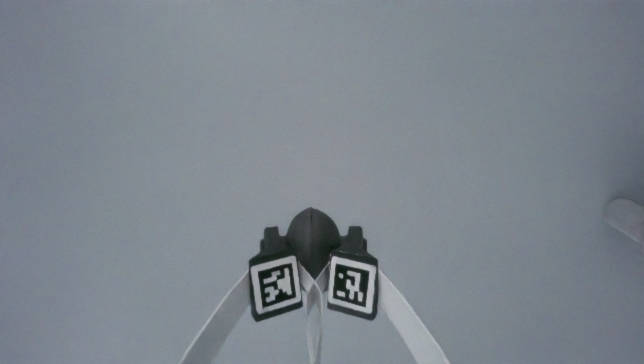

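Emit:
execute_actions(
  actions=[
    {"r1":{"base":{"rotate_rad":-0.4},"joints":{"arm_m":0.1,"gripper_m":0.1,"lift_m":0.96}}},
  ],
  cameras=[],
)

Emit:
execute_actions(
  actions=[
    {"r1":{"base":{"translate_m":0.36}}},
  ],
  cameras=[],
)

Emit:
execute_actions(
  actions=[
    {"r1":{"base":{"rotate_rad":-0.47},"joints":{"arm_m":0.33,"wrist_yaw_rad":0.2}}},
  ],
  cameras=["r1_wrist_camera","r1_nav_camera"],
)

Scene clock: 395.13 s.
r1.base_odometry: x=-4.647 y=-3.506 heading=+2.737 (m, m, rad; r1's odometry frame)
r1.turned_by_wheels: -0.400 (rad since the last result)
r1.turned_by_imu: -0.401 (rad since the last result)
r1.base_tilt: forward=+1.0 right=+1.4 (deg)
r1.lidar_m: 1.46 1.48 1.61 1.37 0.99 0.68 0.63 0.64 0.83 0.84 0.86 1.11
r1.head_depth_mm: 692 756 833 906 - - 1263 / 687 749 828 893 - - 1268 / 674 739 811 876 - - 1271 / 684 724 797 877 1022 1152 1260 / 679 740 809 898 1006 1134 1259 / 674 733 805 892 992 1133 1253 / 672 731 804 888 987 1120 1242
r1.base_status: done
r1.joint_positions: lift_m=+0.960 arm_m=+0.100 wrist_yaw_rad=+0.000 wrist_pitch_rad=-0.019 wrist_roll_rad=-0.008 gripper_m=+0.100 head_pan_rad=-1.565 head_tilt_rad=-0.501
r1.joint_status: all done
r1.motor_effort: left_wheel=+0(5) right_wheel=-2(6) lift_m=+45(46) arm_m=-4(6) wrist_yaw_rad=+0(2) wrist_pitch_rad=+9(9) wrist_roll_rad=+1(1) gripper_m=+0(80) head_pan_rad=-3(3) head_tilt_rad=+0(0) (%)
r1.hand_pose: x=-0.0216 y=-0.5010 z=+1.0697 quat_wxyz=(+0.710, +0.007, -0.704, -0.007) (m; r1's base frame)
r1.wrist_depth_mm: 432 437 451 459 479 489 505 / 445 457 461 474 488 504 522 / 455 470 473 492 510 526 536 / 469 483 486 503 525 538 551 / 484 494 507 518 536 555 570 / 500 504 527 531 558 581 597 / 515 533 542 559 586 598 617
r2.base_odometry: x=+2.380 y=+0.222 heading=+0.656 (m, m, rad; r2's odometry frame)
r2.turned_by_wheels: +0.000 (rad since the last result)
r2.turned_by_imu: +0.000 (rad since the last result)
r2.base_tilt: forward=-1.6 right=+3.3 (deg)
r2.lidar_m: 1.06 1.29 1.32 1.53 1.54 2.81 1.97 1.86 1.21 0.84 0.80 0.82
r2.head_depth_mm: 1027 1039 318 1332 1293 1165 1100 / 1162 1295 298 342 1279 1180 1102 / 1354 1577 316 333 1283 1188 - / 1531 1697 1523 1359 1277 1195 - / 1428 1656 1549 1403 1295 1193 - / 1355 1609 1539 1396 1303 1196 1119 / 1281 1496 1551 1409 1306 1198 1115
r2.base_status: not commanded
r2.joint_positions: lift_m=+0.900 arm_m=+0.005 wrist_yaw_rad=+1.898 wrist_pitch_rad=-0.028 wrist_roll_rad=-0.007 gripper_m=+0.104 head_pan_rad=-0.007 head_tilt_rad=-1.087
r2.joint_status: not commanded
r2.on_its_own: gripper_m is held at +0.103, not at your +0.090, by its stall guard, which is not easing now
r2.motor_effort: left_wheel=+1(1) right_wheel=-3(3) lift_m=+50(50) arm_m=-4(4) wrist_yaw_rad=+2(2) wrist_pitch_rad=+9(9) wrist_roll_rad=+0(0) gripper_m=-19(21) head_pan_rad=+3(3) head_tilt_rad=-7(7) (%)
r2.hand_pose: x=+0.2206 y=-0.0682 z=+1.0072 quat_wxyz=(+0.422, +0.579, -0.402, +0.571) (m; r2's base frame)
r2.wrist_depth_mm: - - - - - 800 605 / - - - - - 810 603 / - - - 152 - 789 607 / - - 171 131 170 818 605 / - 138 182 161 176 743 616 / - 140 178 141 153 737 610 / - - 152 150 156 846 589
r3.base_odometry: x=-0.717 y=-6.361 heading=+1.557 (m, m, rad; r3's odometry frame)
r3.turned_by_wheels: +0.000 (rad since the last result)
r3.turned_by_imu: +0.001 (rad since the last result)
r3.base_tilt: forward=+0.1 right=+0.0 (deg)
r3.lidar_m: 2.21 0.31 0.20 0.19 0.19 2.39 2.36 2.39 2.44 1.39 1.26 0.99
r3.head_depth_mm: 1359 1343 1309 1295 1257 1249 1223 / 1360 1326 1311 1286 1261 1240 1220 / 1357 1338 1302 1282 - 1232 1210 / 1354 1326 1305 1279 - 1225 1211 / 1346 1319 1298 1265 - - 1199 / 1339 1319 1293 1217 1002 - 1204 / 1338 965 833 727 640 1214 1187
r3.base_status: not commanded
r3.joint_positions: lift_m=+0.310 arm_m=-0.002 wrist_yaw_rad=+3.040 wrist_pitch_rad=-0.492 wrist_roll_rad=+0.001 gripper_m=+0.037 head_pan_rad=+0.001 head_tilt_rad=-1.488
r3.joint_status: not commanded
r3.motor_effort: left_wheel=+5(5) right_wheel=-8(8) lift_m=+36(36) arm_m=-3(3) wrist_yaw_rad=-1(1) wrist_pitch_rad=+9(10) wrist_roll_rad=+0(1) gripper_m=+0(0) head_pan_rad=+0(0) head_tilt_rad=-8(7) (%)
r3.hand_pose: x=+0.0005 y=+0.0708 z=+0.3063 quat_wxyz=(+0.207, +0.694, +0.137, +0.676) (m; r3's base frame)
r3.wrist_depth_mm: - - 199 212 229 250 274 / - - 218 233 254 279 310 / 850 828 243 261 285 317 357 / 688 662 273 294 326 367 422 / 571 572 - 333 374 436 511 / 482 497 - - 466 492 504 / 431 - - - 427 439 443
pictures: none
No camera images: the call's "cameras" was empty. Leave "cameras" out to get every camera's image.

Scene clock: 399.70 s.
r1.base_odometry: x=-4.978 y=-3.364 heading=+2.737 (m, m, rad; r1's odometry frame)
r1.turned_by_wheels: +0.000 (rad since the last result)
r1.turned_by_imu: -0.003 (rad since the last result)
r1.base_tilt: forward=+1.0 right=+1.3 (deg)
r1.lidar_m: 1.10 1.12 1.44 1.49 1.55 1.05 0.99 1.00 0.86 0.81 0.83 1.06
r1.head_depth_mm: 670 728 797 876 - - 1256 / 665 725 796 858 - - 1258 / 662 720 791 850 - - 1244 / 657 716 786 846 980 1108 1225 / 651 712 779 864 968 1100 1230 / 650 707 773 859 955 1089 1229 / 646 704 768 851 943 1074 1220
r1.base_status: done
r1.joint_positions: lift_m=+0.960 arm_m=+0.100 wrist_yaw_rad=+0.000 wrist_pitch_rad=-0.019 wrist_roll_rad=-0.008 gripper_m=+0.100 head_pan_rad=-1.565 head_tilt_rad=-0.501
r1.joint_status: not commanded
r1.motor_effort: left_wheel=+1(5) right_wheel=-2(4) lift_m=+44(44) arm_m=-4(4) wrist_yaw_rad=+1(1) wrist_pitch_rad=+9(9) wrist_roll_rad=+2(1) gripper_m=+0(0) head_pan_rad=-3(3) head_tilt_rad=+1(0) (%)
r1.hand_pose: x=-0.0216 y=-0.5010 z=+1.0697 quat_wxyz=(+0.710, +0.007, -0.704, -0.007) (m; r1's base frame)
r1.wrist_depth_mm: 404 415 426 436 444 462 464 / 415 424 439 449 465 479 478 / 430 438 455 468 478 491 501 / 440 456 465 483 490 506 520 / 450 466 483 496 505 527 544 / 473 474 498 512 524 544 563 / 484 502 515 531 546 561 589
r2.base_odometry: x=+2.380 y=+0.222 heading=+0.656 (m, m, rad; r2's odometry frame)
r2.turned_by_wheels: +0.000 (rad since the last result)
r2.turned_by_imu: +0.000 (rad since the last result)
r2.base_tilt: forward=-1.6 right=+3.2 (deg)
r2.lidar_m: 1.07 1.29 1.32 1.53 1.54 2.81 1.97 1.85 1.21 0.85 0.80 0.82
r2.head_depth_mm: 1023 1043 318 1332 1293 1160 1094 / 1169 1299 299 342 1276 1186 1097 / 1355 1589 317 333 1287 1193 - / 1527 1691 1516 1369 1282 1184 - / 1452 1647 1538 1405 1294 1199 - / 1347 1598 1545 1402 1294 1197 1120 / 1279 1500 1561 1413 1305 1201 1107
r2.base_status: not commanded
r2.joint_positions: lift_m=+0.900 arm_m=+0.005 wrist_yaw_rad=+1.898 wrist_pitch_rad=-0.028 wrist_roll_rad=-0.007 gripper_m=+0.104 head_pan_rad=-0.007 head_tilt_rad=-1.087
r2.joint_status: not commanded
r2.on_its_own: gripper_m is held at +0.103, not at your +0.090, by its stall guard, which is not easing now
r2.motor_effort: left_wheel=+1(1) right_wheel=-3(3) lift_m=+49(49) arm_m=-4(4) wrist_yaw_rad=+2(2) wrist_pitch_rad=+9(9) wrist_roll_rad=+0(0) gripper_m=-20(20) head_pan_rad=+3(2) head_tilt_rad=-7(7) (%)
r2.hand_pose: x=+0.2206 y=-0.0682 z=+1.0072 quat_wxyz=(+0.422, +0.579, -0.402, +0.571) (m; r2's base frame)
r2.wrist_depth_mm: - - - - - 804 594 / - - - - - 821 607 / - - - 151 - 807 605 / - - 172 130 170 816 610 / - 138 182 161 176 740 618 / - 140 178 141 153 745 617 / - - 153 150 156 838 588
r3.base_odometry: x=-0.717 y=-6.361 heading=+1.557 (m, m, rad; r3's odometry frame)
r3.turned_by_wheels: +0.000 (rad since the last result)
r3.turned_by_imu: +0.001 (rad since the last result)
r3.base_tilt: forward=+0.1 right=+0.1 (deg)
r3.lidar_m: 2.16 0.31 0.20 0.19 0.19 2.39 2.36 2.39 2.44 1.39 1.26 0.99
r3.head_depth_mm: 1360 1342 1318 1291 1265 1245 1221 / 1368 1335 1306 1285 1262 1231 1209 / 1352 1325 1307 1290 - 1224 1218 / 1348 1325 1309 1273 - 1231 1209 / 1342 1327 1297 1268 - - 1205 / 1345 1321 1290 1207 1004 - 1196 / 1333 964 835 734 638 1211 1206
r3.base_status: not commanded
r3.joint_positions: lift_m=+0.310 arm_m=-0.002 wrist_yaw_rad=+3.040 wrist_pitch_rad=-0.492 wrist_roll_rad=+0.001 gripper_m=+0.037 head_pan_rad=+0.001 head_tilt_rad=-1.488
r3.joint_status: not commanded
r3.motor_effort: left_wheel=+5(4) right_wheel=-8(8) lift_m=+36(36) arm_m=-3(2) wrist_yaw_rad=-1(1) wrist_pitch_rad=+9(9) wrist_roll_rad=+0(0) gripper_m=+0(0) head_pan_rad=-1(0) head_tilt_rad=-8(7) (%)
r3.hand_pose: x=+0.0005 y=+0.0708 z=+0.3063 quat_wxyz=(+0.207, +0.694, +0.137, +0.676) (m; r3's base frame)
r3.wrist_depth_mm: - - 199 212 230 249 272 / - - 219 234 254 279 308 / 867 831 243 259 285 317 357 / 691 664 276 293 326 365 420 / 567 568 - 334 380 439 516 / 485 500 - - 464 489 507 / 435 - - - 424 438 438
pictures: none
No camera images: the call's "cameras" was empty. Leave "cameras" out to get every camera's image.

Scene clock: 402.63 s.
r1.base_odometry: x=-4.978 y=-3.364 heading=+2.267 (m, m, rad; r1's odometry frame)
r1.turned_by_wheels: -0.470 (rad since the last result)
r1.turned_by_imu: -0.470 (rad since the last result)
r1.base_tilt: forward=+1.0 right=+1.4 (deg)
r1.lidar_m: 1.12 1.10 1.13 1.48 1.60 1.45 1.04 0.99 1.02 0.85 0.81 0.84
r1.head_depth_mm: 925 1029 1140 - 1436 1459 1296 / 863 955 1050 1236 1370 1538 1298 / 811 887 955 - 1240 1428 1297 / 757 822 893 1016 1134 1295 1296 / 723 775 832 942 1049 1176 1260 / 683 738 801 876 973 1079 1195 / 652 698 758 824 905 999 1120
r1.base_status: done
r1.joint_positions: lift_m=+0.960 arm_m=+0.330 wrist_yaw_rad=+0.199 wrist_pitch_rad=-0.019 wrist_roll_rad=-0.008 gripper_m=+0.100 head_pan_rad=-1.565 head_tilt_rad=-0.501
r1.joint_status: all done
r1.motor_effort: left_wheel=+1(5) right_wheel=-2(6) lift_m=+44(44) arm_m=+4(6) wrist_yaw_rad=+1(3) wrist_pitch_rad=+9(9) wrist_roll_rad=+2(1) gripper_m=+0(1) head_pan_rad=-1(2) head_tilt_rad=+0(1) (%)
r1.hand_pose: x=+0.0292 y=-0.7253 z=+1.0697 quat_wxyz=(+0.707, +0.077, -0.700, +0.064) (m; r1's base frame)
r1.wrist_depth_mm: 256 272 293 324 361 406 465 / 262 280 305 336 375 420 479 / 266 288 313 346 384 440 506 / 271 292 322 356 398 453 525 / 278 299 338 366 387 478 559 / 286 302 342 380 403 512 571 / 292 325 354 392 448 504 589
r2.base_odometry: x=+2.380 y=+0.222 heading=+0.656 (m, m, rad; r2's odometry frame)
r2.turned_by_wheels: +0.000 (rad since the last result)
r2.turned_by_imu: +0.000 (rad since the last result)
r2.base_tilt: forward=-1.6 right=+3.2 (deg)
r2.lidar_m: 1.06 1.29 1.33 1.53 1.54 2.83 1.96 1.85 1.21 0.84 0.80 0.82
r2.head_depth_mm: 1023 1043 319 1329 1281 1164 1100 / 1169 1310 298 343 1277 1178 1095 / 1346 1574 317 333 1284 1190 - / 1529 1680 1522 1363 1292 1186 - / 1447 1656 1544 1401 1282 1198 - / 1356 1585 1552 1412 1287 1209 1127 / 1275 1503 1550 1411 1301 1196 1111
r2.base_status: not commanded
r2.joint_positions: lift_m=+0.900 arm_m=+0.005 wrist_yaw_rad=+1.898 wrist_pitch_rad=-0.028 wrist_roll_rad=-0.007 gripper_m=+0.104 head_pan_rad=-0.007 head_tilt_rad=-1.087
r2.joint_status: not commanded
r2.on_its_own: gripper_m is held at +0.103, not at your +0.090, by its stall guard, which is not easing now
r2.motor_effort: left_wheel=+1(1) right_wheel=-3(3) lift_m=+49(50) arm_m=-4(4) wrist_yaw_rad=+2(2) wrist_pitch_rad=+9(9) wrist_roll_rad=+0(0) gripper_m=-20(20) head_pan_rad=+3(3) head_tilt_rad=-7(6) (%)
r2.hand_pose: x=+0.2206 y=-0.0682 z=+1.0072 quat_wxyz=(+0.422, +0.579, -0.402, +0.571) (m; r2's base frame)
r2.wrist_depth_mm: - - - - - 814 608 / - - - - - 811 608 / - - - 152 - 815 611 / - - 172 130 169 823 614 / - 138 182 161 176 747 616 / - 140 177 141 153 744 607 / - - 153 150 156 836 591
r3.base_odometry: x=-0.717 y=-6.361 heading=+1.557 (m, m, rad; r3's odometry frame)
r3.turned_by_wheels: +0.000 (rad since the last result)
r3.turned_by_imu: +0.001 (rad since the last result)
r3.base_tilt: forward=+0.1 right=+0.0 (deg)
r3.lidar_m: 2.14 0.31 0.20 0.19 0.19 2.40 2.36 2.40 2.45 1.39 1.26 0.98
r3.head_depth_mm: 1361 1353 1312 1289 1265 1242 1220 / 1364 1329 1314 1283 1258 1233 1215 / 1358 1333 1299 1278 - 1241 1213 / 1353 1329 1303 1288 - 1224 1208 / 1350 1312 1299 1273 - - 1202 / 1349 1318 1291 1210 1007 - 1204 / 1329 960 829 729 640 1214 1186
r3.base_status: not commanded
r3.joint_positions: lift_m=+0.310 arm_m=-0.002 wrist_yaw_rad=+3.040 wrist_pitch_rad=-0.492 wrist_roll_rad=+0.001 gripper_m=+0.037 head_pan_rad=+0.001 head_tilt_rad=-1.488
r3.joint_status: not commanded
r3.motor_effort: left_wheel=+3(4) right_wheel=-8(8) lift_m=+36(36) arm_m=-2(2) wrist_yaw_rad=-1(1) wrist_pitch_rad=+9(9) wrist_roll_rad=+0(1) gripper_m=+0(0) head_pan_rad=+0(0) head_tilt_rad=-7(7) (%)
r3.hand_pose: x=+0.0005 y=+0.0708 z=+0.3063 quat_wxyz=(+0.207, +0.694, +0.137, +0.676) (m; r3's base frame)
r3.wrist_depth_mm: - - 199 211 229 247 273 / - - 218 233 255 279 310 / 861 839 242 259 286 316 356 / 671 644 271 295 324 366 424 / 570 566 - 334 377 439 518 / 488 506 - - 464 487 507 / 437 - - - 420 438 440
pictures: r1_nav_camera (sideways: a quarter turn counterclockwise sets it upright), r1_wrist_camera
camera_calibration (this result's frames):
r1_nav_camera: T_world_to_cam=[[0.0650749, -0.437666, 0.896779, -1.12819], [-0.996318, -0.0787702, 0.0338547, 0.0155544], [0.0558224, -0.89568, -0.441181, 0.527848], [0, 0, 0, 1]] pos_world=[0.0594484, -0.019764, 1.24409]
r1_wrist_camera: T_world_to_cam=[[-0.985131, -0.170623, -0.0201399, -0.0760124], [-0.0144696, 0.199203, -0.979851, 1.22495], [0.171197, -0.96499, -0.19871, -0.327895], [0, 0, 0, 1]] pos_world=[-0.00102296, -0.573399, 1.13358]
Images, in order (width x height): r1_nav_camera 672x504, r1_wrist_camera 644x364.

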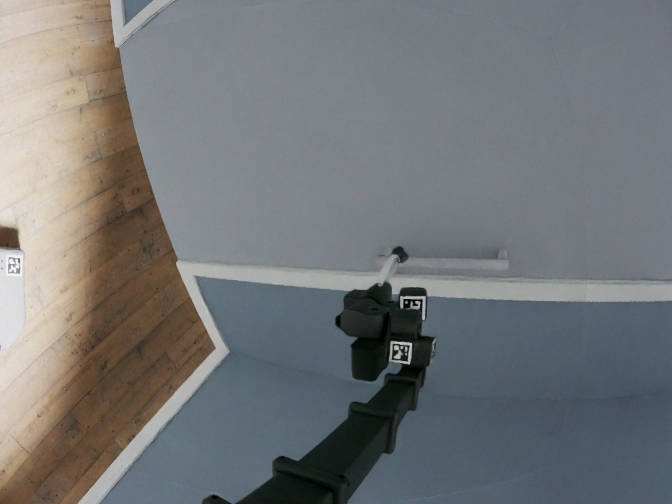

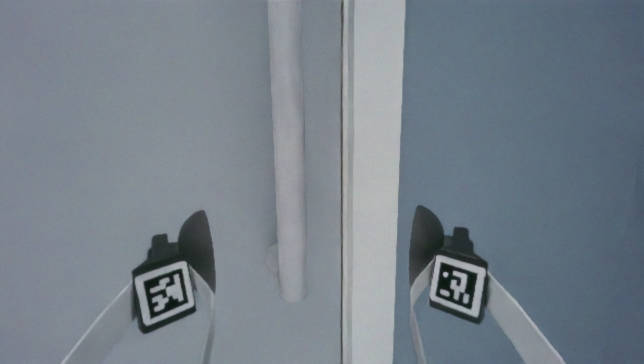

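Emit:
execute_actions(
  actions=[
    {"r1":{"joints":{"arm_m":0.485,"wrist_yaw_rad":0.35,"lift_m":0.94}}},
  ],
  cameras=["r1_wrist_camera"],
)

Emit:
execute_actions(
  actions=[
    {"r1":{"joints":{"gripper_m":-0.05}}},
  ],
  cameras=[],
)

Emit:
execute_actions(
  actions=[
    {"r1":{"base":{"translate_m":-0.05},"joints":{"arm_m":0.38}}},
  ],
  cameras=["r1_wrist_camera","r1_nav_camera"],
)

Scene clock: 406.00 s.
r1.base_odometry: x=-4.978 y=-3.364 heading=+2.267 (m, m, rad; r1's odometry frame)
r1.turned_by_wheels: +0.000 (rad since the last result)
r1.turned_by_imu: -0.001 (rad since the last result)
r1.base_tilt: forward=+0.9 right=+1.4 (deg)
r1.lidar_m: 1.12 1.10 1.13 1.49 1.60 1.44 1.04 0.99 1.02 0.85 0.81 0.84
r1.head_depth_mm: 924 1032 1156 - 1472 1490 1297 / 866 951 1038 1198 1364 1541 1295 / 812 885 955 1117 1248 1427 1292 / 756 823 887 1018 1138 1294 1289 / 724 775 845 938 1048 1183 1253 / 684 740 802 874 967 1079 1204 / 650 699 759 824 900 997 1116
r1.base_status: not commanded
r1.joint_positions: lift_m=+0.940 arm_m=+0.485 wrist_yaw_rad=+0.349 wrist_pitch_rad=-0.019 wrist_roll_rad=-0.008 gripper_m=+0.100 head_pan_rad=-1.565 head_tilt_rad=-0.501
r1.joint_status: all done
r1.motor_effort: left_wheel=+0(0) right_wheel=-2(2) lift_m=+36(40) arm_m=+4(6) wrist_yaw_rad=+1(5) wrist_pitch_rad=+9(9) wrist_roll_rad=+2(1) gripper_m=+0(0) head_pan_rad=-1(2) head_tilt_rad=+0(1) (%)
r1.hand_pose: x=+0.0660 y=-0.8700 z=+1.0500 quat_wxyz=(+0.701, +0.129, -0.692, +0.117) (m; r1's base frame)
r1.wrist_depth_mm: 158 164 113 183 187 194 221 / 162 169 173 188 193 213 228 / 167 174 179 195 199 220 238 / 171 178 184 201 205 229 246 / 175 183 129 207 213 238 256 / 180 185 198 214 221 251 268 / 184 198 204 223 228 254 280
r2.base_odometry: x=+2.380 y=+0.222 heading=+0.656 (m, m, rad; r2's odometry frame)
r2.turned_by_wheels: +0.000 (rad since the last result)
r2.turned_by_imu: +0.000 (rad since the last result)
r2.base_tilt: forward=-1.6 right=+3.2 (deg)
r2.lidar_m: 1.07 1.30 1.32 1.53 1.54 2.82 1.96 1.86 1.21 0.84 0.80 0.82
r2.head_depth_mm: 1016 1045 318 1341 1296 1173 1099 / 1164 1310 298 342 1273 1181 1097 / 1348 1579 317 333 1281 1188 - / 1529 1683 1507 1363 1281 1193 - / 1445 1660 1537 1406 1291 1196 - / 1360 1609 1549 1406 1294 1200 1123 / 1276 1507 1551 1420 1293 1194 1113
r2.base_status: not commanded
r2.joint_positions: lift_m=+0.900 arm_m=+0.005 wrist_yaw_rad=+1.898 wrist_pitch_rad=-0.028 wrist_roll_rad=-0.007 gripper_m=+0.104 head_pan_rad=-0.007 head_tilt_rad=-1.087
r2.joint_status: not commanded
r2.on_its_own: gripper_m is held at +0.103, not at your +0.090, by its stall guard, which is not easing now
r2.motor_effort: left_wheel=+1(1) right_wheel=-3(3) lift_m=+50(49) arm_m=-4(4) wrist_yaw_rad=+2(2) wrist_pitch_rad=+9(9) wrist_roll_rad=+0(0) gripper_m=-20(20) head_pan_rad=+3(3) head_tilt_rad=-6(7) (%)
r2.hand_pose: x=+0.2206 y=-0.0682 z=+1.0072 quat_wxyz=(+0.422, +0.579, -0.402, +0.571) (m; r2's base frame)
r2.wrist_depth_mm: - - - - - 813 612 / - - - - - 814 609 / - - - 152 - 810 605 / - - 171 130 169 812 606 / - 138 182 160 177 756 610 / - 140 178 141 153 746 612 / - - 153 150 156 846 592
r3.base_odometry: x=-0.717 y=-6.361 heading=+1.557 (m, m, rad; r3's odometry frame)
r3.turned_by_wheels: +0.000 (rad since the last result)
r3.turned_by_imu: +0.001 (rad since the last result)
r3.base_tilt: forward=+0.1 right=+0.0 (deg)
r3.lidar_m: 2.14 0.31 0.20 0.19 0.19 2.39 2.36 2.39 2.45 1.39 1.26 0.98
r3.head_depth_mm: 1362 1339 1312 1290 1263 1246 1215 / 1370 1332 1301 1277 1263 1232 1215 / 1365 1320 1311 1282 - 1228 1210 / 1362 1316 1300 1272 - 1221 1211 / 1350 1326 1292 1274 - - 1203 / 1343 1317 1292 1220 999 - 1197 / 1334 966 829 729 641 1213 1195
r3.base_status: not commanded
r3.joint_positions: lift_m=+0.310 arm_m=-0.002 wrist_yaw_rad=+3.040 wrist_pitch_rad=-0.492 wrist_roll_rad=+0.001 gripper_m=+0.037 head_pan_rad=+0.001 head_tilt_rad=-1.488
r3.joint_status: not commanded
r3.motor_effort: left_wheel=+4(4) right_wheel=-8(8) lift_m=+36(36) arm_m=-2(2) wrist_yaw_rad=+0(1) wrist_pitch_rad=+9(9) wrist_roll_rad=-1(0) gripper_m=+0(0) head_pan_rad=+1(0) head_tilt_rad=-7(7) (%)
r3.hand_pose: x=+0.0005 y=+0.0708 z=+0.3063 quat_wxyz=(+0.207, +0.694, +0.137, +0.676) (m; r3's base frame)
r3.wrist_depth_mm: - - 200 212 230 248 272 / - - 218 235 254 279 306 / 851 823 242 260 286 316 355 / 686 662 273 292 325 366 420 / 569 571 - 334 376 438 515 / 486 499 - - 468 493 509 / 433 - - - 426 436 440
pictures: r1_wrist_camera
camera_calibration (this result's frames):
r1_wrist_camera: T_world_to_cam=[[-0.948675, -0.315612, -0.0201399, -0.193365], [-0.0440118, 0.194818, -0.979851, 1.23312], [0.313176, -0.928674, -0.19871, -0.455482], [0, 0, 0, 1]] pos_world=[0.0134772, -0.724258, 1.11387]
Images, in order (width x height): r1_wrist_camera 644x364.

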